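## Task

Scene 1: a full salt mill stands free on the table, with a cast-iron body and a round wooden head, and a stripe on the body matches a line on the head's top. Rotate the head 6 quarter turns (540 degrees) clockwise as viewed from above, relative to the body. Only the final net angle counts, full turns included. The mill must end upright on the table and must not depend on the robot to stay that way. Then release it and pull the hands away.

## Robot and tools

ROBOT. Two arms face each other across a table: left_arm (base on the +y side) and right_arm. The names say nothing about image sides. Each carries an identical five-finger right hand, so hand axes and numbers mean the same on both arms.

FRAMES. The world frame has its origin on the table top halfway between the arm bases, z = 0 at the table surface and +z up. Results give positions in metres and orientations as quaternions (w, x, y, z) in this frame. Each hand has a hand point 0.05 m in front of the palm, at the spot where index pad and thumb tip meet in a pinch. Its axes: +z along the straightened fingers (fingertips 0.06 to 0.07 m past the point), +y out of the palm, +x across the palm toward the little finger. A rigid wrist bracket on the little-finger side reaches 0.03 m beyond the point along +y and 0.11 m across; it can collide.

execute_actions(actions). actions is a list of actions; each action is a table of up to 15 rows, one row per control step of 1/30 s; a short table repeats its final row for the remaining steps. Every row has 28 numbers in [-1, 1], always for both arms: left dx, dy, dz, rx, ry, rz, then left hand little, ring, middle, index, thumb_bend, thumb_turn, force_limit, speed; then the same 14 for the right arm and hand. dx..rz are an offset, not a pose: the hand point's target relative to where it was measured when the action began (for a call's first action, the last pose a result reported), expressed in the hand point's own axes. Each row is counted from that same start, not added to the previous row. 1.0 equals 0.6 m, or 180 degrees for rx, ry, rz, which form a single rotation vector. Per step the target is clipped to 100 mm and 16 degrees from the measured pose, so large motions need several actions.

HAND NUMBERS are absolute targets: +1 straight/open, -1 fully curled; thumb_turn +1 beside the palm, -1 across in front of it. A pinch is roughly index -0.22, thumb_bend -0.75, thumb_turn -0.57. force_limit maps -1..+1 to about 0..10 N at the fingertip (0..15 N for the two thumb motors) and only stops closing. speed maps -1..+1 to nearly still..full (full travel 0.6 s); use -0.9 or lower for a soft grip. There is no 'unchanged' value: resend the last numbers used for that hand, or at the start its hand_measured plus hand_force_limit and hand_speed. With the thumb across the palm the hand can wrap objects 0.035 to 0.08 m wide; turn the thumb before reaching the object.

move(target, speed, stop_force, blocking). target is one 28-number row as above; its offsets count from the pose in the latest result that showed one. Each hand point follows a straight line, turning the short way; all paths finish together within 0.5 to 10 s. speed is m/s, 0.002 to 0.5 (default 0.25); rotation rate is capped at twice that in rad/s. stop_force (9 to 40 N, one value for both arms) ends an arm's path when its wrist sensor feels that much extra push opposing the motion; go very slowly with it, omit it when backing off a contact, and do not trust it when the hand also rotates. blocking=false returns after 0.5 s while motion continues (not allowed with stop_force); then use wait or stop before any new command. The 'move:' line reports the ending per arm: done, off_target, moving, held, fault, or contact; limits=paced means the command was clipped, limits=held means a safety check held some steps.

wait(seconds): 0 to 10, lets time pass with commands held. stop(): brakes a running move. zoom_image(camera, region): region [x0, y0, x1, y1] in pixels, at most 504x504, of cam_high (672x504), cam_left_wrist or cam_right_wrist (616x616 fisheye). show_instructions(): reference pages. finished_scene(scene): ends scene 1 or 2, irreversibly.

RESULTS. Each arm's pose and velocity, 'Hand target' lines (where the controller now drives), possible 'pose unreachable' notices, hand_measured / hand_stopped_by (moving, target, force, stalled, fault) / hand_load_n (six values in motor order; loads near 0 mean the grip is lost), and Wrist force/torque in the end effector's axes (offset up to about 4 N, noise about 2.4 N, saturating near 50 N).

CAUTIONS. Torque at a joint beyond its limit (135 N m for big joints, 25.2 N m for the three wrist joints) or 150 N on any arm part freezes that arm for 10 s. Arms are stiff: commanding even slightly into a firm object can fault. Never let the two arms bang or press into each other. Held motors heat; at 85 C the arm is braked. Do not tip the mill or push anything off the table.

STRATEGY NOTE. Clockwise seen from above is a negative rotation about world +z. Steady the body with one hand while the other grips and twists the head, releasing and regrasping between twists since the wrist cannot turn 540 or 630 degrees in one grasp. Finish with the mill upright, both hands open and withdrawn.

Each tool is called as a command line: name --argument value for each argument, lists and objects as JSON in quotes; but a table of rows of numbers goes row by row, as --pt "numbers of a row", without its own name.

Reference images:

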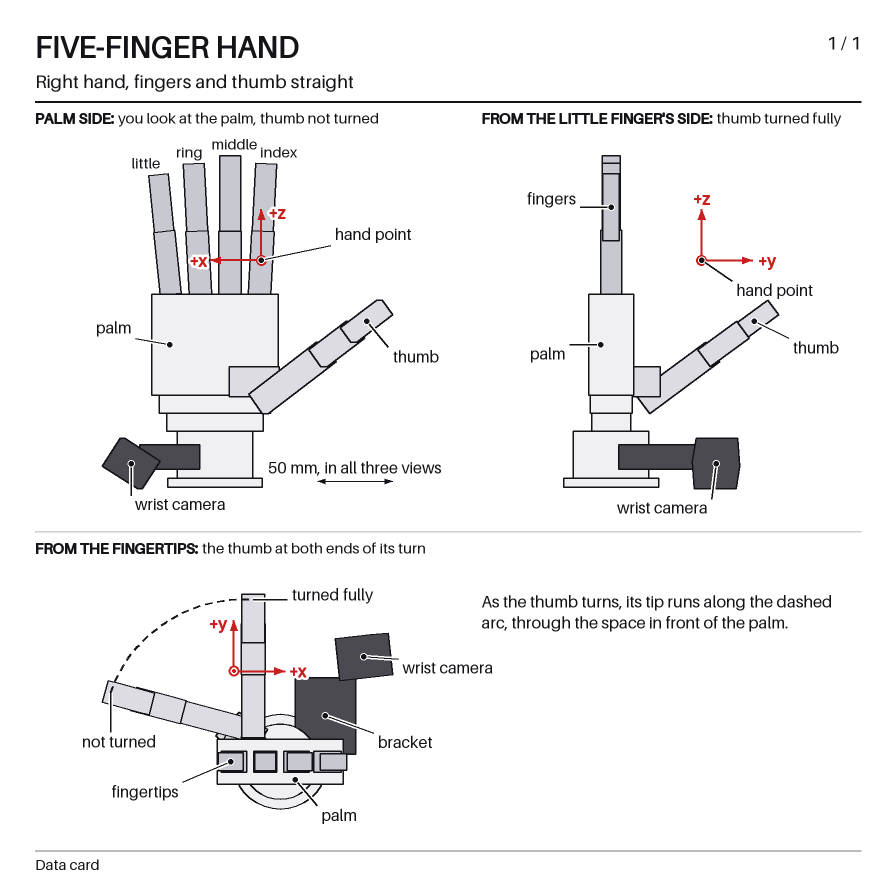

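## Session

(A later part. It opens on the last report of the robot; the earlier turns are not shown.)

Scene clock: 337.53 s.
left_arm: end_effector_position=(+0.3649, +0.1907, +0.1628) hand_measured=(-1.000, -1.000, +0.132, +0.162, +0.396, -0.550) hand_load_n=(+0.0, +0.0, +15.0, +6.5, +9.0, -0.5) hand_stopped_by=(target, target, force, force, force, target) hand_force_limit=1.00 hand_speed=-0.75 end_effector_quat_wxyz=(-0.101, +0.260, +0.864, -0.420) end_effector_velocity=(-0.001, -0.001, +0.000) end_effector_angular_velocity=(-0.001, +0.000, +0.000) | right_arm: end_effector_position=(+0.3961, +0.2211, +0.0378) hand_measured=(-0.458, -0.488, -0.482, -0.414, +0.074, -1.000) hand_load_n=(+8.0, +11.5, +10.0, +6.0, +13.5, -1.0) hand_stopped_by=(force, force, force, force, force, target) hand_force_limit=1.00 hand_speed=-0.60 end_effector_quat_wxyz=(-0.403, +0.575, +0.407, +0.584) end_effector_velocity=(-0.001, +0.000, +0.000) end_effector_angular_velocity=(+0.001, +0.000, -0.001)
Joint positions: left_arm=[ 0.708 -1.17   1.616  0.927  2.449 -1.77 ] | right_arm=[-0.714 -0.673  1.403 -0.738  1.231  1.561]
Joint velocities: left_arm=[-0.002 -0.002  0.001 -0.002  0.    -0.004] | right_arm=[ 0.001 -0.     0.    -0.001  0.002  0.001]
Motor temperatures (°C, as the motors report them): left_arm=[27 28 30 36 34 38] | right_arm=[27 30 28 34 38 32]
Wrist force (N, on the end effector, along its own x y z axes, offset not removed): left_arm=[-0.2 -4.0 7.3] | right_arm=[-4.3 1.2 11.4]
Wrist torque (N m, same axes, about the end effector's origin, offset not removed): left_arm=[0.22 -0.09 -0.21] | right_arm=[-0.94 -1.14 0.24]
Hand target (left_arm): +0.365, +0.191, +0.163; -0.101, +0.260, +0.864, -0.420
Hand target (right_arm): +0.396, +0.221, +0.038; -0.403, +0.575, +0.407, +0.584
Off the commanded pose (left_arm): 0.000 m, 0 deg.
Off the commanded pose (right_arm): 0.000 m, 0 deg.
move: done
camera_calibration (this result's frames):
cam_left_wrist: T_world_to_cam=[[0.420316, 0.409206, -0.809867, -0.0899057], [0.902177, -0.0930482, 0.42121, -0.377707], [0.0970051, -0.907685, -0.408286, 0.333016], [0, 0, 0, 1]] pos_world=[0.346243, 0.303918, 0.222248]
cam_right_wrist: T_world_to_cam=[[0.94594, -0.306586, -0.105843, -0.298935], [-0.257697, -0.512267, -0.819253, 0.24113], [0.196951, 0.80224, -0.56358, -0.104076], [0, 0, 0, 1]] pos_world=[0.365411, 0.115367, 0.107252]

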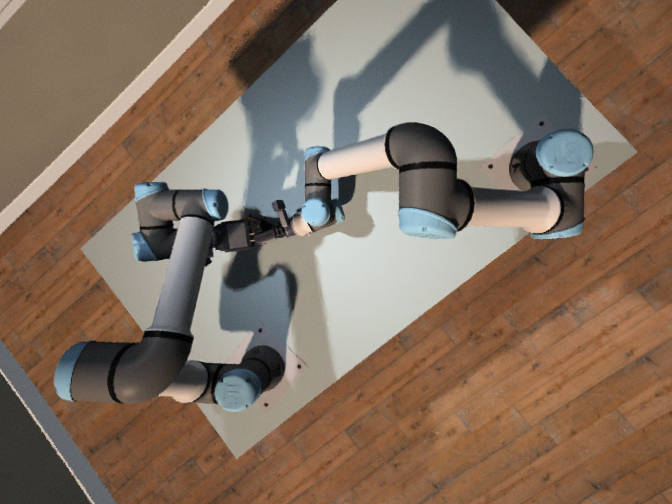

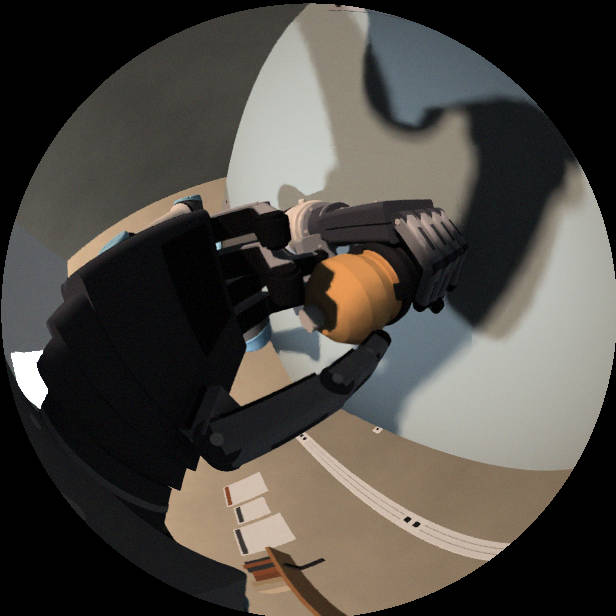

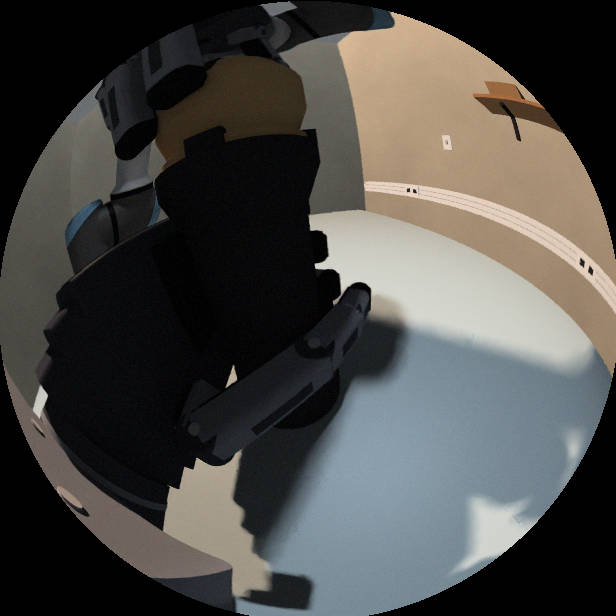

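move --target '[0.005,0.0006,-0.0008,0.0133,0.2592,0.2093, -1,-1,-0.5,-0.5,-0.98,-0.55,1,-0.75, 0,0,0,0,0,0, -1,-1,-1,-1,-1,-1,1,-0.6]' --speed 0.25

Scene clock: 349.00 s.
left_arm: end_effector_position=(+0.3628, +0.1926, +0.1630) hand_measured=(-1.000, -1.000, +0.134, +0.162, +0.364, -0.550) hand_load_n=(+0.0, +0.0, +20.5, +15.5, +9.0, +1.5) hand_stopped_by=(target, target, force, force, force, target) hand_force_limit=1.00 hand_speed=-0.75 end_effector_quat_wxyz=(-0.297, +0.657, +0.619, -0.313) end_effector_velocity=(-0.000, -0.000, +0.000) end_effector_angular_velocity=(-0.001, +0.000, -0.012) | right_arm: end_effector_position=(+0.3962, +0.2210, +0.0378) hand_measured=(-0.458, -0.488, -0.482, -0.414, +0.074, -1.000) hand_load_n=(+8.5, +11.5, +10.0, +6.0, +14.0, +1.5) hand_stopped_by=(force, force, force, force, force, target) hand_force_limit=1.00 hand_speed=-0.60 end_effector_quat_wxyz=(-0.403, +0.575, +0.407, +0.584) end_effector_velocity=(+0.000, -0.000, -0.000) end_effector_angular_velocity=(-0.001, +0.001, -0.001)
Joint positions: left_arm=[ 0.666 -0.807  1.259  1.864  2.115 -0.456] | right_arm=[-0.714 -0.673  1.403 -0.738  1.231  1.561]
Joint velocities: left_arm=[-0.002  0.002 -0.005  0.006 -0.006  0.009] | right_arm=[ 0.    -0.     0.     0.001  0.001 -0.   ]
Motor temperatures (°C, as the motors report them): left_arm=[27 28 30 36 34 38] | right_arm=[27 30 28 34 38 32]
Wrist force (N, on the end effector, along its own x y z axes, offset not removed): left_arm=[-5.4 -19.8 17.7] | right_arm=[-5.1 25.1 14.6]
Wrist torque (N m, same axes, about the end effector's origin, offset not removed): left_arm=[1.24 -0.18 -0.33] | right_arm=[-0.07 -1.50 2.61]
Hand target (left_arm): +0.363, +0.193, +0.163; -0.297, +0.657, +0.618, -0.312
Hand target (right_arm): +0.396, +0.221, +0.038; -0.403, +0.575, +0.407, +0.584
Off the commanded pose (left_arm): 0.000 m, 0 deg.
Off the commanded pose (right_arm): 0.000 m, 0 deg.
move: done
camera_calibration (this result's frames):
cam_left_wrist: T_world_to_cam=[[0.567099, -0.159017, -0.808154, -0.0337436], [0.37019, -0.82729, 0.422552, -0.041447], [-0.735771, -0.538799, -0.410289, 0.566474], [0, 0, 0, 1]] pos_world=[0.451274, 0.265561, 0.222661]
cam_right_wrist: T_world_to_cam=[[0.945915, -0.306663, -0.105845, -0.298945], [-0.257741, -0.512248, -0.81925, 0.241138], [0.197015, 0.802222, -0.563583, -0.104089], [0, 0, 0, 1]] pos_world=[0.365435, 0.11535, 0.107248]

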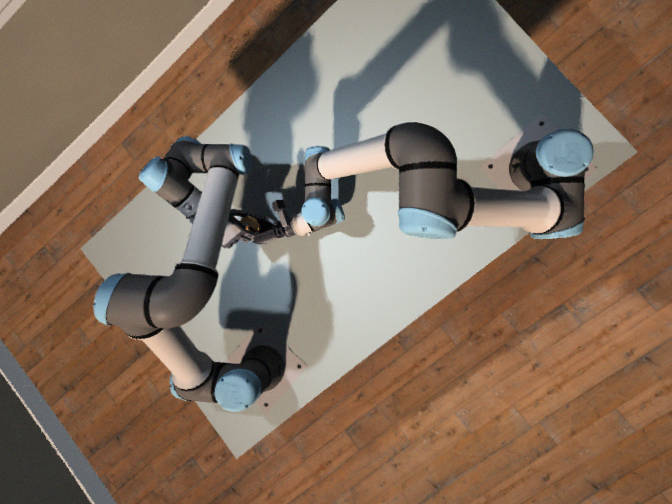

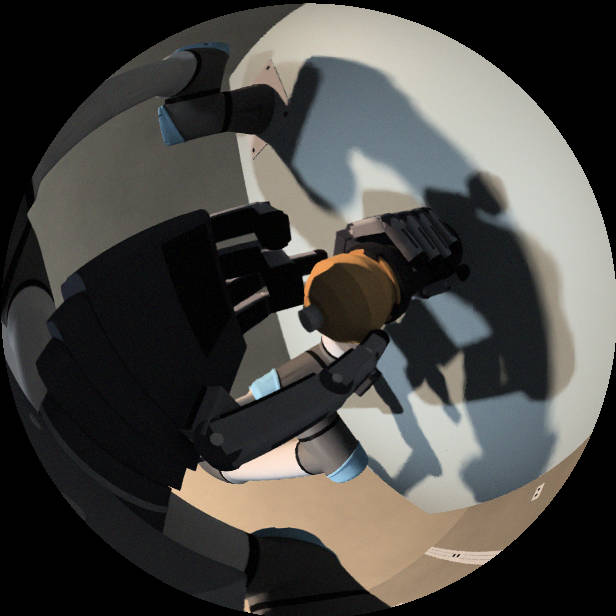

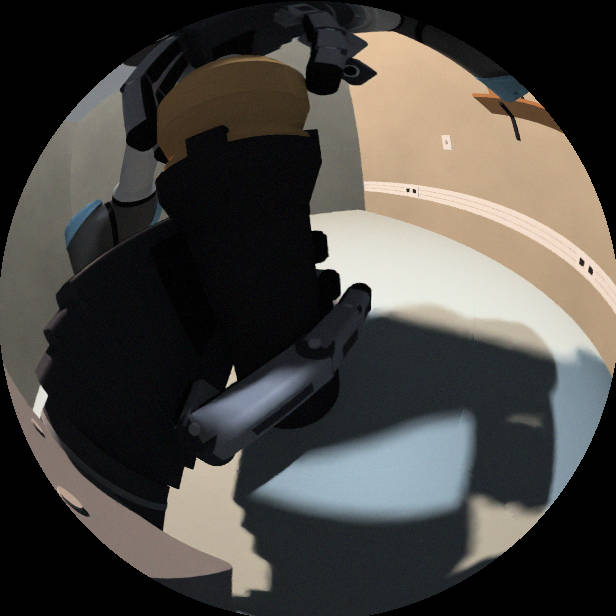

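move --target '[0.0047,-0.0027,0.0034,0.0108,0.1944,0.1572, -1,-1,-0.5,-0.5,-0.98,-0.55,1,-0.75, 0,0,0,0,0,0, -1,-1,-1,-1,-1,-1,1,-0.6]' --speed 0.2

Scene clock: 422.77 s.
left_arm: end_effector_position=(+0.3603, +0.1956, +0.1629) hand_measured=(-1.000, -1.000, +0.134, +0.162, +0.364, -0.550) hand_load_n=(+0.0, +0.0, +15.5, +10.5, +13.5, -1.0) hand_stopped_by=(target, target, force, force, force, target) hand_force_limit=1.00 hand_speed=-0.75 end_effector_quat_wxyz=(-0.394, +0.843, +0.320, -0.175) end_effector_velocity=(-0.000, +0.000, -0.000) end_effector_angular_velocity=(+0.000, +0.000, -0.009) | right_arm: end_effector_position=(+0.3961, +0.2211, +0.0378) hand_measured=(-0.458, -0.488, -0.482, -0.414, +0.074, -1.000) hand_load_n=(+4.5, +8.0, +8.0, +6.0, +15.0, +2.0) hand_stopped_by=(force, force, force, force, force, target) hand_force_limit=1.00 hand_speed=-0.60 end_effector_quat_wxyz=(-0.403, +0.575, +0.407, +0.584) end_effector_velocity=(-0.000, -0.001, -0.001) end_effector_angular_velocity=(-0.001, +0.002, -0.001)
Joint positions: left_arm=[ 0.499 -0.711  1.108  2.062  1.656 -0.014] | right_arm=[-0.714 -0.673  1.403 -0.738  1.231  1.561]
Joint velocities: left_arm=[-0.002  0.     0.     0.    -0.005  0.004] | right_arm=[-0.     0.     0.002  0.     0.001  0.   ]
Motor temperatures (°C, as the motors report them): left_arm=[27 28 30 36 34 38] | right_arm=[27 30 28 34 38 32]
Wrist force (N, on the end effector, along its own x y z axes, offset not removed): left_arm=[0.6 -13.9 5.0] | right_arm=[5.2 11.8 -9.2]
Wrist torque (N m, same axes, about the end effector's origin, offset not removed): left_arm=[0.65 -0.44 -0.28] | right_arm=[-0.13 -0.56 1.26]
Hand target (left_arm): +0.360, +0.196, +0.163; -0.394, +0.844, +0.320, -0.175
Hand target (right_arm): +0.396, +0.221, +0.038; -0.403, +0.575, +0.407, +0.584
Off the commanded pose (left_arm): 0.000 m, 0 deg.
Off the commanded pose (right_arm): 0.000 m, 0 deg.
move: done
camera_calibration (this result's frames):
cam_left_wrist: T_world_to_cam=[[0.288531, -0.512621, -0.808684, 0.137722], [-0.323017, -0.847203, 0.421789, 0.215771], [-0.901338, 0.13952, -0.41003, 0.49315], [0, 0, 0, 1]] pos_world=[0.474455, 0.184597, 0.22257]
cam_right_wrist: T_world_to_cam=[[0.945928, -0.306623, -0.105845, -0.298931], [-0.257719, -0.512259, -0.819251, 0.241133], [0.196981, 0.80223, -0.563583, -0.104084], [0, 0, 0, 1]] pos_world=[0.365415, 0.115363, 0.107248]

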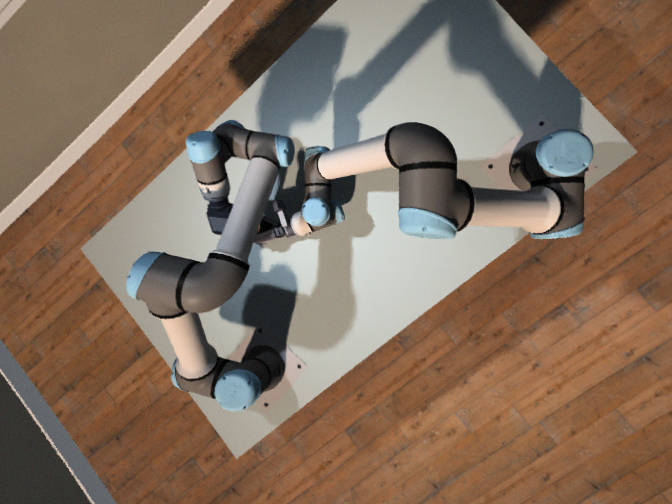

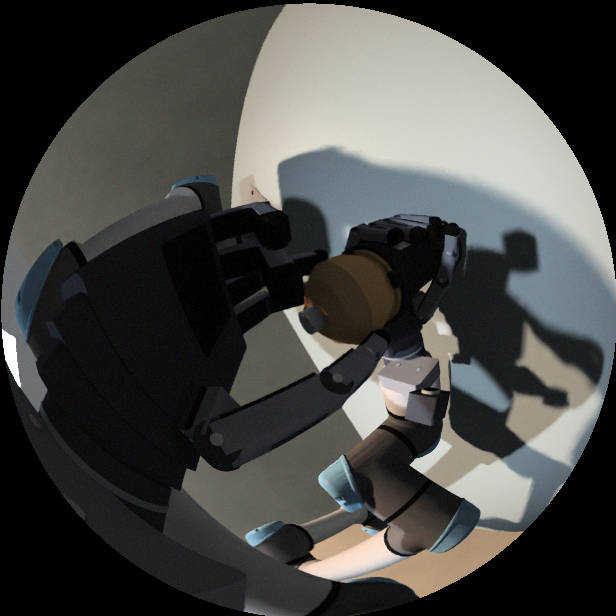

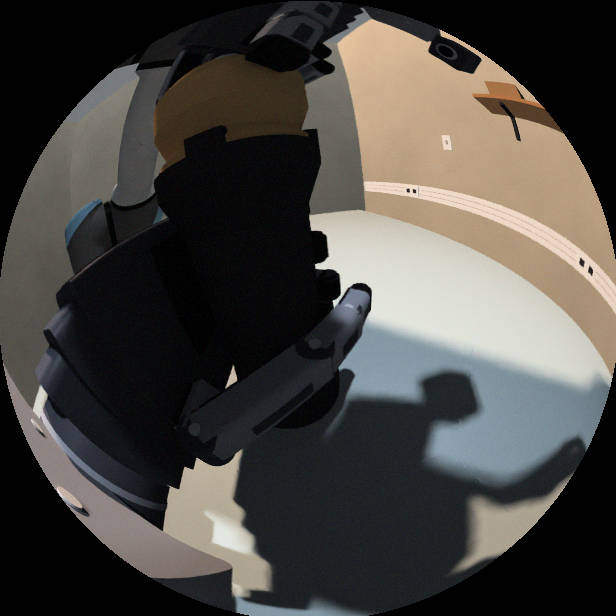

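execute_actions --actions '[[[0,0,0,0,0,0, -1,-1,0.6,0.6,1,-0.55,1,0.3, 0,0,0,0,0,0, -1,-1,-1,-1,-1,-1,1,-0.6]]]'

move --target '[-0.0029,-0.052,-0.042,-0.0215,-0.389,-0.3145, -1,-1,0.6,0.6,1,-0.55,1,0.3, 0,0,0,0,0,0, -1,-1,-1,-1,-1,-1,1,-0.6]' --speed 0.5

Scene clock: 441.57 s.
left_arm: end_effector_position=(+0.3603, +0.1956, +0.1629) hand_measured=(-1.000, -1.000, +0.600, +0.600, +0.898, -0.550) hand_load_n=(+0.0, +0.0, +0.0, +0.0, +0.0, +0.0) hand_stopped_by=(target, target, target, target, moving, target) hand_force_limit=1.00 hand_speed=0.30 end_effector_quat_wxyz=(-0.394, +0.843, +0.320, -0.175) end_effector_velocity=(-0.000, +0.000, -0.000) end_effector_angular_velocity=(+0.002, +0.001, +0.000) | right_arm: end_effector_position=(+0.3961, +0.2211, +0.0378) hand_measured=(-0.460, -0.488, -0.482, -0.414, +0.074, -1.000) hand_load_n=(+4.0, +8.0, +8.5, +6.5, +14.5, +1.5) hand_stopped_by=(force, force, force, force, force, target) hand_force_limit=1.00 hand_speed=-0.60 end_effector_quat_wxyz=(-0.403, +0.575, +0.407, +0.584) end_effector_velocity=(-0.000, +0.000, -0.000) end_effector_angular_velocity=(+0.000, +0.002, +0.000)
Joint positions: left_arm=[ 0.499 -0.711  1.108  2.062  1.656 -0.014] | right_arm=[-0.714 -0.673  1.403 -0.738  1.231  1.561]
Joint velocities: left_arm=[ 0.     0.001  0.001  0.001  0.    -0.   ] | right_arm=[ 0.001  0.     0.    -0.     0.     0.002]
Motor temperatures (°C, as the motors report them): left_arm=[27 28 30 36 34 38] | right_arm=[27 30 28 34 38 32]
Wrist force (N, on the end effector, along its own x y z axes, offset not removed): left_arm=[1.1 2.1 -0.3] | right_arm=[6.0 0.1 -1.7]
Wrist torque (N m, same axes, about the end effector's origin, offset not removed): left_arm=[0.28 -0.03 0.00] | right_arm=[-0.04 -0.49 0.29]
Hand target (left_arm): +0.360, +0.196, +0.163; -0.394, +0.843, +0.320, -0.175
Hand target (right_arm): +0.396, +0.221, +0.038; -0.403, +0.575, +0.407, +0.584
Off the commanded pose (left_arm): 0.000 m, 0 deg.
Off the commanded pose (right_arm): 0.000 m, 0 deg.
camera_calibration (this result's frames):
cam_left_wrist: T_world_to_cam=[[0.288411, -0.512679, -0.80869, 0.137725], [-0.32319, -0.847137, 0.42179, 0.215751], [-0.901314, 0.139712, -0.410016, 0.493051], [0, 0, 0, 1]] pos_world=[0.474401, 0.184494, 0.222534]
cam_right_wrist: T_world_to_cam=[[0.945931, -0.306625, -0.105813, -0.298925], [-0.257695, -0.512268, -0.819253, 0.241127], [0.196999, 0.802224, -0.563585, -0.10409], [0, 0, 0, 1]] pos_world=[0.365406, 0.115367, 0.10725]

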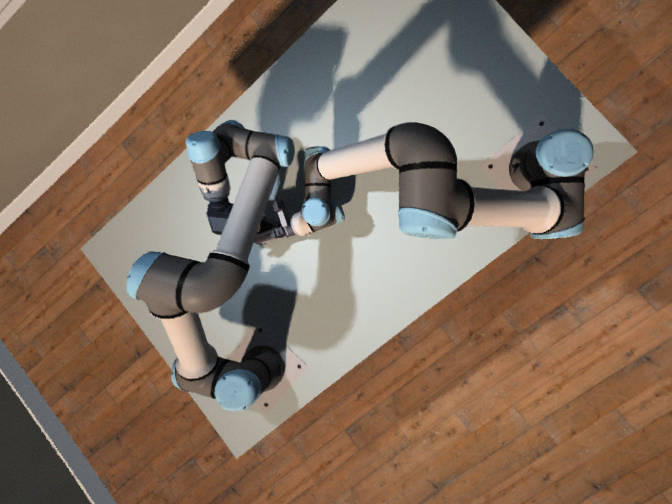

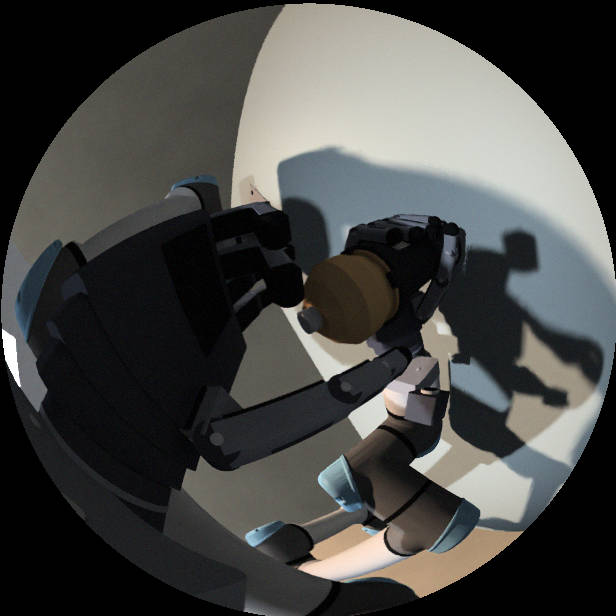

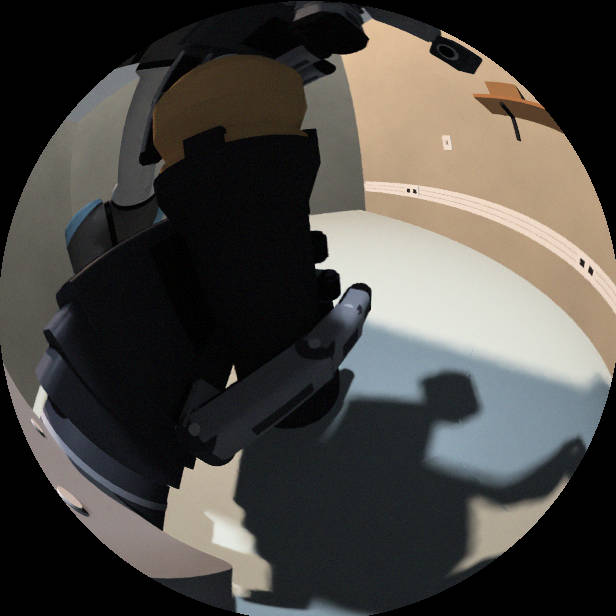

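Scene clock: 443.87 s.
left_arm: end_effector_position=(+0.3601, +0.1956, +0.2028) hand_measured=(-1.000, -1.000, +0.600, +0.600, +1.000, -0.550) hand_load_n=(+0.0, +0.0, +0.0, +0.0, +0.0, +0.0) hand_stopped_by=(target, target, target, target, target, target) hand_force_limit=1.00 hand_speed=0.30 end_effector_quat_wxyz=(-0.154, +0.370, +0.823, -0.403) end_effector_velocity=(-0.001, +0.001, -0.001) end_effector_angular_velocity=(+0.005, -0.003, +0.010) | right_arm: end_effector_position=(+0.3961, +0.2211, +0.0378) hand_measured=(-0.460, -0.488, -0.482, -0.414, +0.074, -1.000) hand_load_n=(+4.0, +8.0, +8.5, +6.5, +14.5, +1.5) hand_stopped_by=(force, force, force, force, force, target) hand_force_limit=1.00 hand_speed=-0.60 end_effector_quat_wxyz=(-0.403, +0.575, +0.407, +0.584) end_effector_velocity=(-0.000, -0.000, -0.001) end_effector_angular_velocity=(-0.002, +0.001, +0.001)
Joint positions: left_arm=[ 0.731 -1.095  1.486  1.327  2.454 -1.325] | right_arm=[-0.714 -0.673  1.403 -0.738  1.231  1.561]
Joint velocities: left_arm=[-0.003 -0.007  0.006 -0.015 -0.004 -0.021] | right_arm=[-0.     0.     0.     0.002 -0.002 -0.   ]
Motor temperatures (°C, as the motors report them): left_arm=[27 28 30 36 34 38] | right_arm=[27 30 28 34 38 32]
Wrist force (N, on the end effector, along its own x y z axes, offset not removed): left_arm=[-0.6 2.6 -1.8] | right_arm=[4.8 0.1 3.6]
Wrist torque (N m, same axes, about the end effector's origin, offset not removed): left_arm=[0.37 0.18 -0.14] | right_arm=[-0.69 -0.51 0.37]
Hand target (left_arm): +0.360, +0.196, +0.203; -0.154, +0.369, +0.823, -0.403
Hand target (right_arm): +0.396, +0.221, +0.038; -0.403, +0.575, +0.407, +0.584
Off the commanded pose (left_arm): 0.000 m, 0 deg.
Off the commanded pose (right_arm): 0.000 m, 0 deg.
move: done
camera_calibration (this result's frames):
cam_left_wrist: T_world_to_cam=[[0.512967, 0.288434, -0.808499, -0.0675476], [0.847171, -0.322006, 0.422627, -0.325475], [-0.138442, -0.901731, -0.409531, 0.43812], [0, 0, 0, 1]] pos_world=[0.371037, 0.309744, 0.262366]
cam_right_wrist: T_world_to_cam=[[0.945931, -0.306625, -0.105813, -0.298925], [-0.257695, -0.512268, -0.819253, 0.241127], [0.196999, 0.802224, -0.563585, -0.10409], [0, 0, 0, 1]] pos_world=[0.365406, 0.115367, 0.107251]

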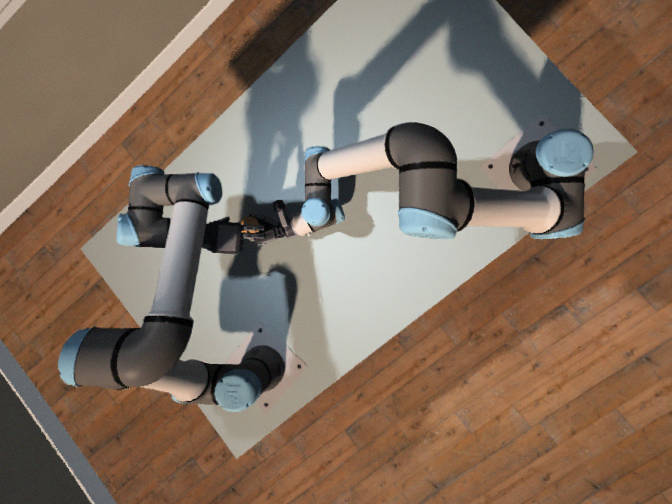

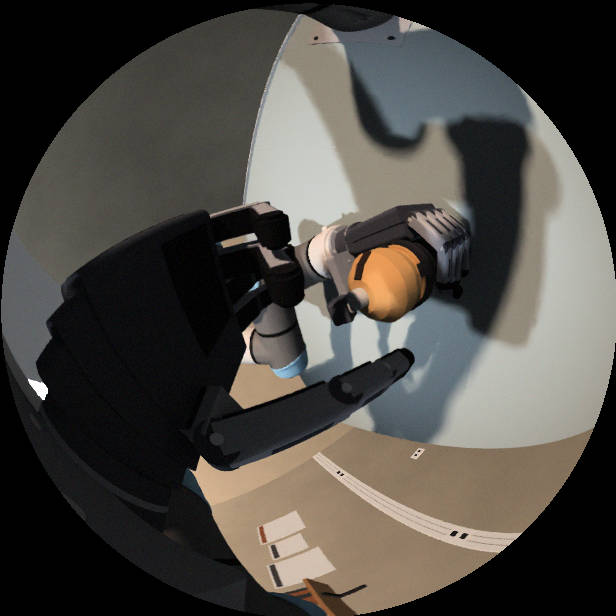

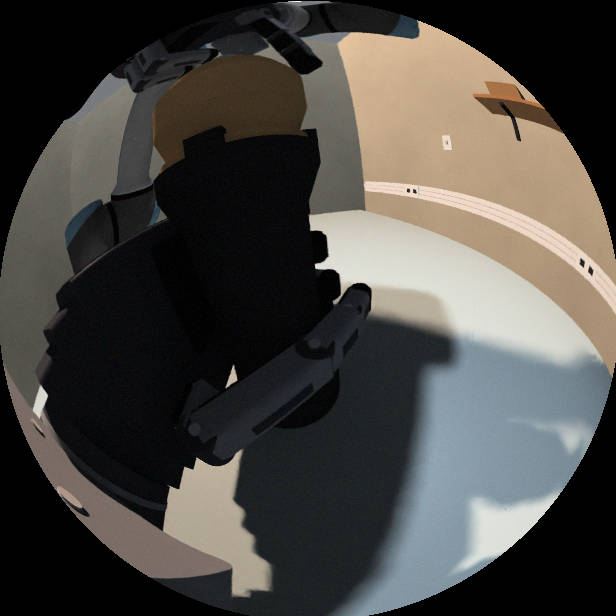

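zoom_image --camera "cam_left_wrist" --region '[320, 200, 480, 360]'

Region (320, 200, 480, 360) of cam_left_wrist's 616x616 image, scaled by 3.150, with more detail than that image has.

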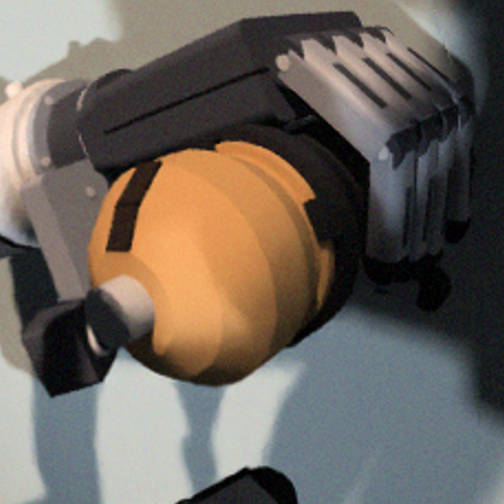

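move --target '[-0.0063,0.0026,-0.0032,-0.0394,-0.7127,-0.5762, -1,-1,0.6,0.6,1,-0.55,1,0.3, 0,0,0,0,0,0, -1,-1,-1,-1,-1,-1,1,-0.6]' --speed 0.5

Scene clock: 495.73 s.
left_arm: end_effector_position=(+0.3648, +0.1949, +0.2031) hand_measured=(-1.000, -1.000, +0.600, +0.600, +1.000, -0.550) hand_load_n=(+0.0, +0.0, +0.0, +0.0, +0.0, +0.0) hand_stopped_by=(target, target, target, target, target, target) hand_force_limit=1.00 hand_speed=0.30 end_effector_quat_wxyz=(-0.380, +0.768, -0.473, +0.205) end_effector_velocity=(-0.000, -0.000, -0.000) end_effector_angular_velocity=(+0.001, -0.000, +0.009) | right_arm: end_effector_position=(+0.3961, +0.2211, +0.0378) hand_measured=(-0.460, -0.488, -0.482, -0.414, +0.074, -1.000) hand_load_n=(+4.0, +8.0, +8.5, +6.5, +14.5, +1.5) hand_stopped_by=(force, force, force, force, force, target) hand_force_limit=1.00 hand_speed=-0.60 end_effector_quat_wxyz=(-0.403, +0.575, +0.407, +0.584) end_effector_velocity=(-0.001, +0.000, -0.000) end_effector_angular_velocity=(-0.001, -0.000, -0.001)
Joint positions: left_arm=[ 0.065 -1.066  1.491  1.482  0.727 -5.094] | right_arm=[-0.714 -0.673  1.403 -0.738  1.231  1.561]
Joint velocities: left_arm=[ 0.     0.004 -0.003  0.01   0.002 -0.013] | right_arm=[ 0.001 -0.     0.001  0.     0.001 -0.001]
Motor temperatures (°C, as the motors report them): left_arm=[27 28 30 36 34 38] | right_arm=[27 30 28 34 38 32]
Wrist force (N, on the end effector, along its own x y z axes, offset not removed): left_arm=[-1.1 1.3 -0.7] | right_arm=[5.1 0.7 -1.2]
Wrist torque (N m, same axes, about the end effector's origin, offset not removed): left_arm=[0.20 0.27 -0.11] | right_arm=[-0.13 -0.22 0.34]
Hand target (left_arm): +0.365, +0.195, +0.203; -0.380, +0.768, -0.473, +0.205
Hand target (right_arm): +0.396, +0.221, +0.038; -0.403, +0.575, +0.407, +0.584
Off the commanded pose (left_arm): 0.001 m, 0 deg.
Off the commanded pose (right_arm): 0.000 m, 0 deg.
move: done
camera_calibration (this result's frames):
cam_left_wrist: T_world_to_cam=[[-0.569324, -0.145837, -0.809075, 0.410037], [-0.735952, 0.529014, 0.422514, 0.0819278], [0.366394, 0.835988, -0.408509, -0.084758], [0, 0, 0, 1]] pos_world=[0.324793, 0.0873141, 0.26251]
cam_right_wrist: T_world_to_cam=[[0.945931, -0.306625, -0.105813, -0.298925], [-0.257695, -0.512268, -0.819253, 0.241127], [0.196999, 0.802224, -0.563585, -0.10409], [0, 0, 0, 1]] pos_world=[0.365406, 0.115367, 0.10725]

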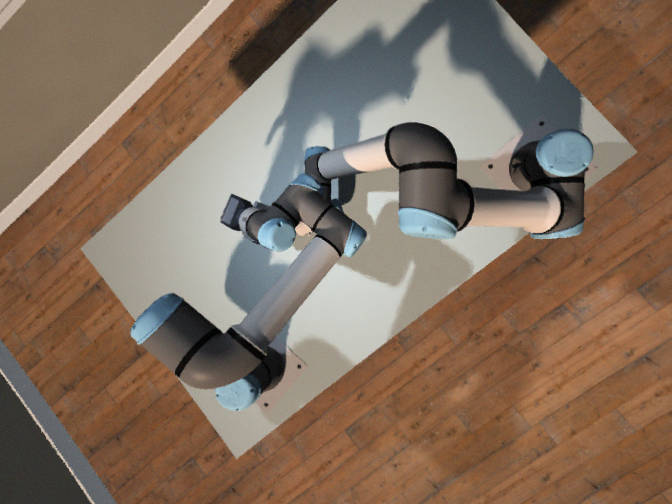

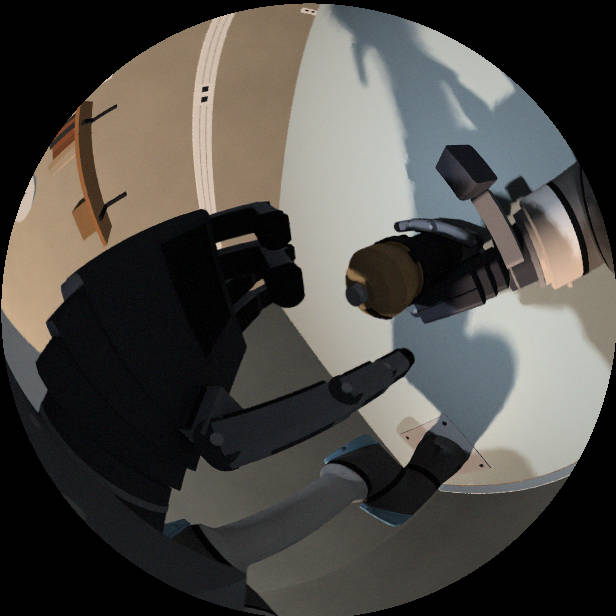

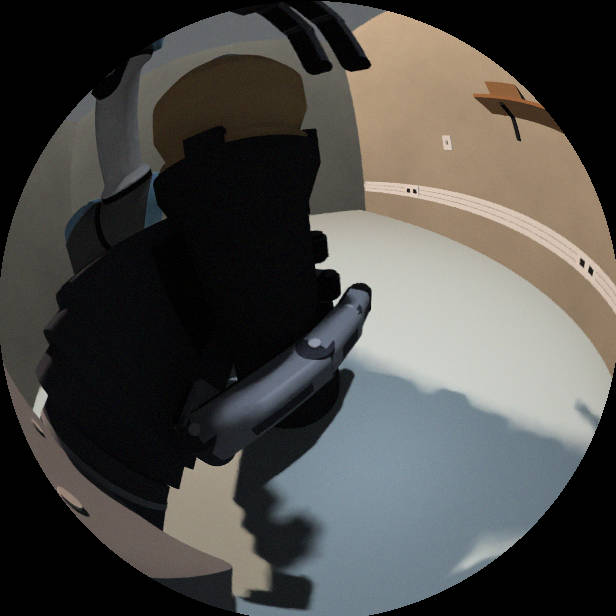

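move --target '[0,0,0,-0.0087,-0.1512,-0.1219, -1,-1,0.6,0.6,1,-0.55,1,0.3, 0,0,0,0,0,0, -1,-1,-1,-1,-1,-1,1,-0.6]' --speed 0.3

Scene clock: 500.60 s.
left_arm: end_effector_position=(+0.3647, +0.1948, +0.2032) hand_measured=(-1.000, -1.000, +0.600, +0.600, +1.000, -0.550) hand_load_n=(+0.0, +0.0, +0.0, +0.0, +0.0, +0.0) hand_stopped_by=(target, target, target, target, target, target) hand_force_limit=1.00 hand_speed=0.30 end_effector_quat_wxyz=(-0.423, +0.875, -0.221, +0.081) end_effector_velocity=(-0.000, +0.000, -0.000) end_effector_angular_velocity=(+0.002, +0.001, +0.009) | right_arm: end_effector_position=(+0.3961, +0.2211, +0.0378) hand_measured=(-0.460, -0.488, -0.482, -0.414, +0.074, -1.000) hand_load_n=(+4.0, +8.0, +8.5, +6.5, +14.5, +1.5) hand_stopped_by=(force, force, force, force, force, target) hand_force_limit=1.00 hand_speed=-0.60 end_effector_quat_wxyz=(-0.403, +0.575, +0.407, +0.584) end_effector_velocity=(+0.001, -0.000, +0.001) end_effector_angular_velocity=(+0.002, -0.001, -0.002)
Joint positions: left_arm=[ 0.193 -0.88   1.271  1.891  0.977 -5.649] | right_arm=[-0.714 -0.673  1.403 -0.738  1.231  1.561]
Joint velocities: left_arm=[ 0.002  0.003 -0.003  0.005  0.005 -0.006] | right_arm=[-0.    -0.    -0.    -0.001  0.002  0.001]
Motor temperatures (°C, as the motors report them): left_arm=[27 28 30 36 34 38] | right_arm=[27 30 28 34 38 32]
Wrist force (N, on the end effector, along its own x y z axes, offset not removed): left_arm=[1.7 2.4 -1.1] | right_arm=[6.3 0.8 2.4]
Wrist torque (N m, same axes, about the end effector's origin, offset not removed): left_arm=[0.40 -0.06 0.00] | right_arm=[-0.30 -0.63 0.40]
Hand target (left_arm): +0.365, +0.195, +0.203; -0.424, +0.875, -0.221, +0.081
Hand target (right_arm): +0.396, +0.221, +0.038; -0.403, +0.575, +0.407, +0.584
Off the commanded pose (left_arm): 0.000 m, 0 deg.
Off the commanded pose (right_arm): 0.000 m, 0 deg.
move: done
camera_calibration (this result's frames):
cam_left_wrist: T_world_to_cam=[[-0.383849, -0.446248, -0.808408, 0.400785], [-0.905888, 0.0123121, 0.423338, 0.244317], [-0.17896, 0.894825, -0.408977, 0.102958], [0, 0, 0, 1]] pos_world=[0.39359, 0.0837119, 0.262676]
cam_right_wrist: T_world_to_cam=[[0.945931, -0.306625, -0.105813, -0.298925], [-0.257695, -0.512268, -0.819253, 0.241127], [0.196999, 0.802224, -0.563585, -0.10409], [0, 0, 0, 1]] pos_world=[0.365406, 0.115367, 0.107251]

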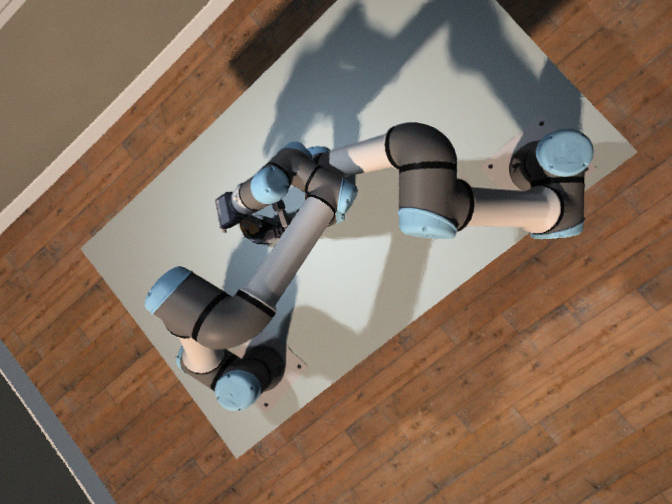

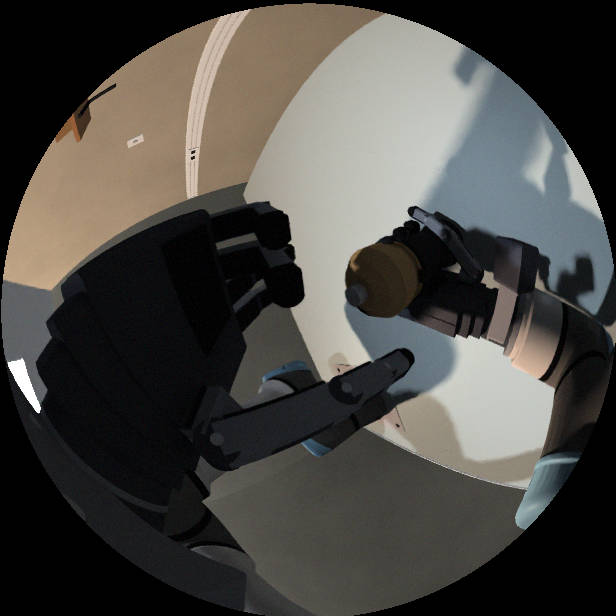

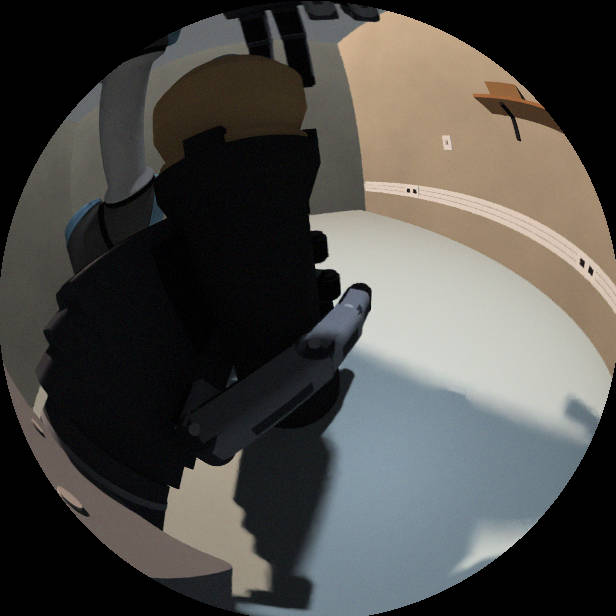

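zoom_image --camera "cam_high" --region '[230, 110, 430, 260]'

Region (230, 110, 430, 260) of cam_high's 672x504 image, scaled by 2.520, with more detail than that image has; it fills the top 378 rows of this view, and the rest is white.

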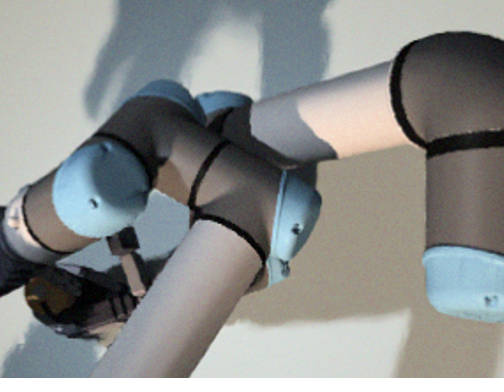

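move --target '[0.0031,0.054,0.0436,0,0,0, -1,-1,0.45,0.45,0.8,-0.55,1,0.3, 0,0,0,0,0,0, -1,-1,-1,-1,-1,-1,1,-0.6]' --speed 0.06

move --target '[0,0,0,0,0,0, -1,-1,-0.5,-0.5,-1,-0.55,1,-0.75, 0,0,0,0,0,0, -1,-1,-1,-1,-1,-1,1,-0.6]' --speed 0.06

Scene clock: 513.17 s.
left_arm: end_effector_position=(+0.3648, +0.1947, +0.1617) hand_measured=(-1.000, -1.000, +0.450, +0.450, +0.800, -0.550) hand_load_n=(+0.0, +0.0, +0.0, +0.0, +0.0, +0.0) hand_stopped_by=(target, target, target, target, target, target) hand_force_limit=1.00 hand_speed=0.30 end_effector_quat_wxyz=(-0.423, +0.875, -0.221, +0.081) end_effector_velocity=(-0.000, +0.000, -0.002) end_effector_angular_velocity=(+0.002, +0.001, -0.000) | right_arm: end_effector_position=(+0.3961, +0.2211, +0.0378) hand_measured=(-0.460, -0.488, -0.482, -0.414, +0.074, -1.000) hand_load_n=(+4.0, +8.0, +8.5, +6.5, +14.5, +1.5) hand_stopped_by=(force, force, force, force, force, target) hand_force_limit=1.00 hand_speed=-0.60 end_effector_quat_wxyz=(-0.403, +0.575, +0.407, +0.584) end_effector_velocity=(-0.000, -0.000, -0.000) end_effector_angular_velocity=(-0.001, +0.000, +0.000)
Joint positions: left_arm=[ 0.193 -0.837  1.311  1.808  0.977 -5.649] | right_arm=[-0.714 -0.673  1.403 -0.738  1.231  1.561]
Joint velocities: left_arm=[-0.     0.003  0.003 -0.004 -0.    -0.   ] | right_arm=[ 0.    -0.     0.001 -0.     0.    -0.   ]
Motor temperatures (°C, as the motors report them): left_arm=[27 28 30 36 34 38] | right_arm=[27 30 28 34 38 32]
Wrist force (N, on the end effector, along its own x y z axes, offset not removed): left_arm=[-0.3 2.5 -1.0] | right_arm=[4.6 1.9 0.6]
Wrist torque (N m, same axes, about the end effector's origin, offset not removed): left_arm=[0.43 0.11 -0.10] | right_arm=[-0.09 -0.08 0.49]
Hand target (left_arm): +0.365, +0.195, +0.162; -0.423, +0.875, -0.221, +0.081
Hand target (right_arm): +0.396, +0.221, +0.038; -0.403, +0.575, +0.407, +0.584
Off the commanded pose (left_arm): 0.000 m, 0 deg.
Off the commanded pose (right_arm): 0.000 m, 0 deg.
move: done
camera_calibration (this result's frames):
cam_left_wrist: T_world_to_cam=[[-0.383806, -0.446283, -0.808408, 0.367234], [-0.90589, 0.0122272, 0.423337, 0.261972], [-0.179044, 0.894808, -0.408976, 0.0860864], [0, 0, 0, 1]] pos_world=[0.393677, 0.0836565, 0.22118]
cam_right_wrist: T_world_to_cam=[[0.945931, -0.306625, -0.105812, -0.298925], [-0.257694, -0.512268, -0.819253, 0.241127], [0.196999, 0.802224, -0.563585, -0.10409], [0, 0, 0, 1]] pos_world=[0.365406, 0.115367, 0.107251]

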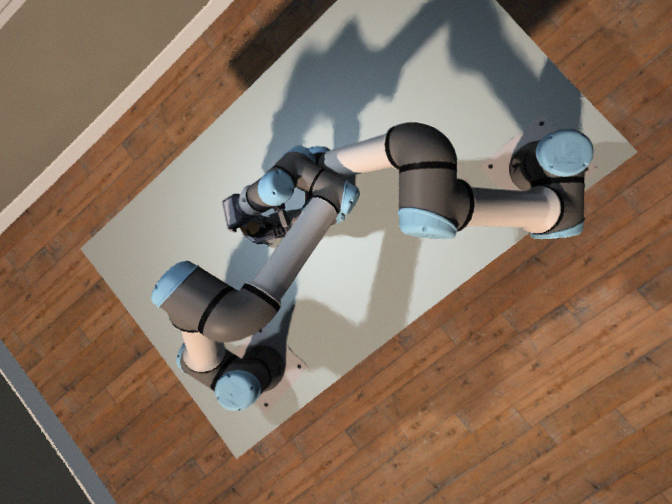

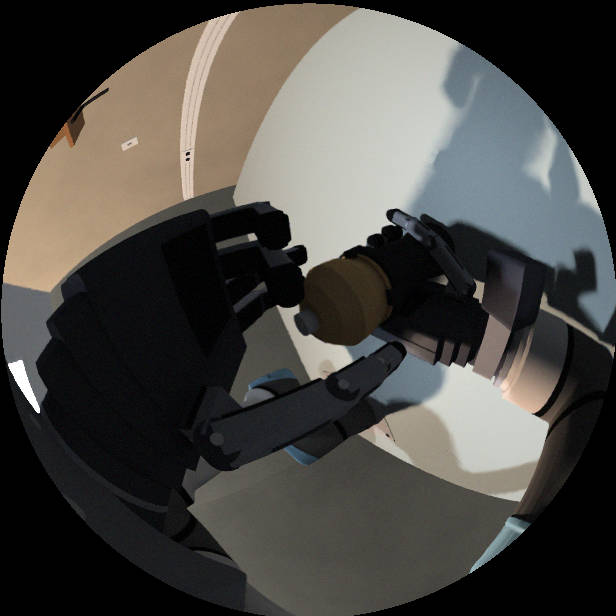

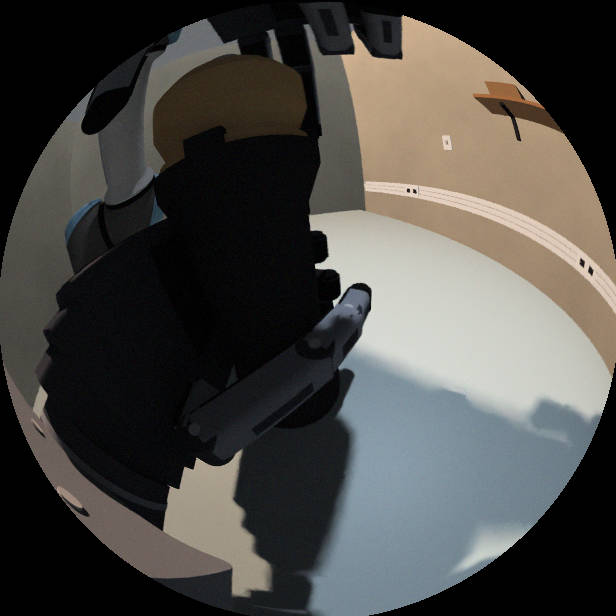

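Scene clock: 515.57 s.
left_arm: end_effector_position=(+0.3648, +0.1947, +0.1617) hand_measured=(-1.000, -1.000, +0.160, +0.214, +0.276, -0.550) hand_load_n=(+0.0, +0.0, +13.0, +10.0, +14.0, +1.0) hand_stopped_by=(target, target, force, force, force, target) hand_force_limit=1.00 hand_speed=-0.75 end_effector_quat_wxyz=(-0.423, +0.875, -0.221, +0.081) end_effector_velocity=(-0.000, -0.000, -0.000) end_effector_angular_velocity=(+0.002, +0.001, -0.000) | right_arm: end_effector_position=(+0.3961, +0.2211, +0.0378) hand_measured=(-0.460, -0.488, -0.482, -0.414, +0.074, -1.000) hand_load_n=(+1.0, +5.5, +6.5, +7.0, +15.0, +2.5) hand_stopped_by=(force, force, force, force, force, target) hand_force_limit=1.00 hand_speed=-0.60 end_effector_quat_wxyz=(-0.403, +0.575, +0.407, +0.584) end_effector_velocity=(+0.000, +0.000, +0.000) end_effector_angular_velocity=(+0.001, -0.001, +0.000)
Joint positions: left_arm=[ 0.193 -0.837  1.311  1.808  0.977 -5.649] | right_arm=[-0.714 -0.673  1.403 -0.738  1.231  1.561]
Joint velocities: left_arm=[-0.     0.001 -0.     0.001 -0.    -0.   ] | right_arm=[ 0.     0.001 -0.001 -0.001  0.    -0.   ]
Motor temperatures (°C, as the motors report them): left_arm=[27 28 30 36 34 38] | right_arm=[27 30 28 34 38 32]
Wrist force (N, on the end effector, along its own x y z axes, offset not removed): left_arm=[2.1 -4.4 7.7] | right_arm=[15.5 -4.3 -11.7]
Wrist torque (N m, same axes, about the end effector's origin, offset not removed): left_arm=[0.63 0.00 -0.21] | right_arm=[-0.35 -0.29 0.54]
Hand target (left_arm): +0.365, +0.195, +0.162; -0.423, +0.875, -0.221, +0.081
Hand target (right_arm): +0.396, +0.221, +0.038; -0.403, +0.575, +0.407, +0.584
Off the commanded pose (left_arm): 0.000 m, 0 deg.
Off the commanded pose (right_arm): 0.000 m, 0 deg.
move: done
camera_calibration (this result's frames):
cam_left_wrist: T_world_to_cam=[[-0.383845, -0.446313, -0.808373, 0.367226], [-0.905871, 0.0122511, 0.423376, 0.261944], [-0.179055, 0.894793, -0.409005, 0.0861023], [0, 0, 0, 1]] pos_world=[0.393663, 0.0836451, 0.221171]
cam_right_wrist: T_world_to_cam=[[0.945931, -0.306624, -0.105811, -0.298926], [-0.257692, -0.512266, -0.819255, 0.241124], [0.196999, 0.802225, -0.563583, -0.104093], [0, 0, 0, 1]] pos_world=[0.365406, 0.115368, 0.107247]

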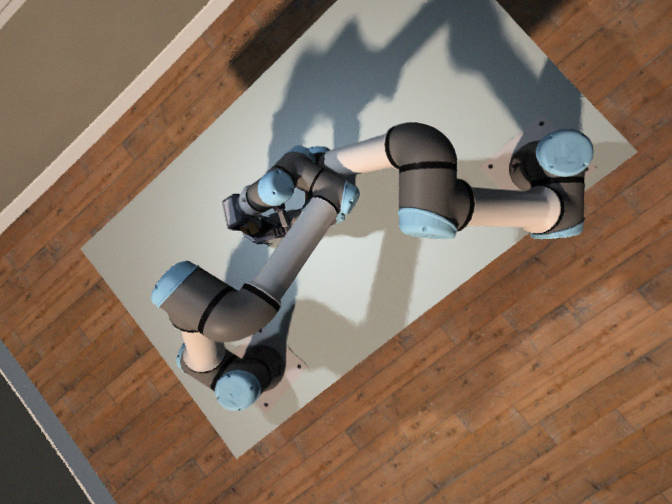

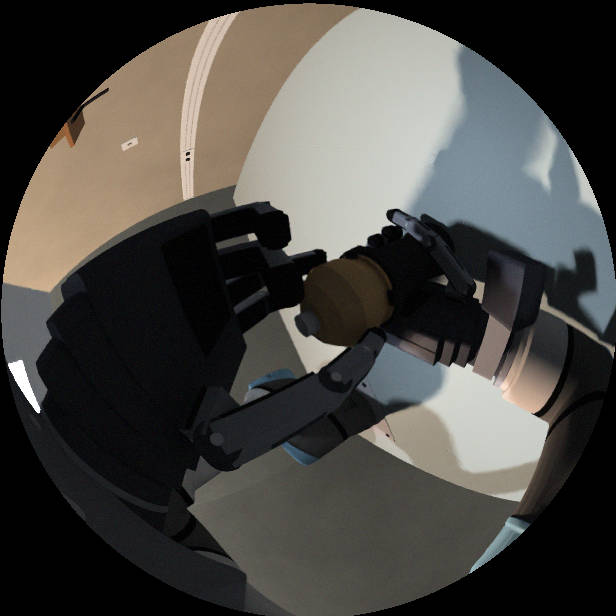

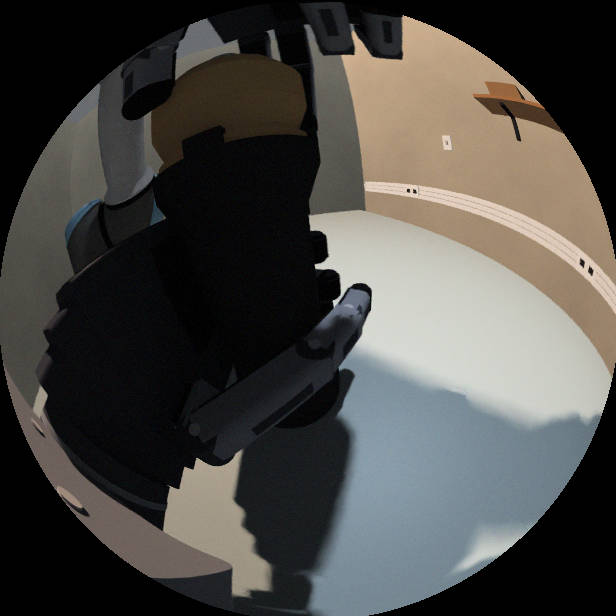

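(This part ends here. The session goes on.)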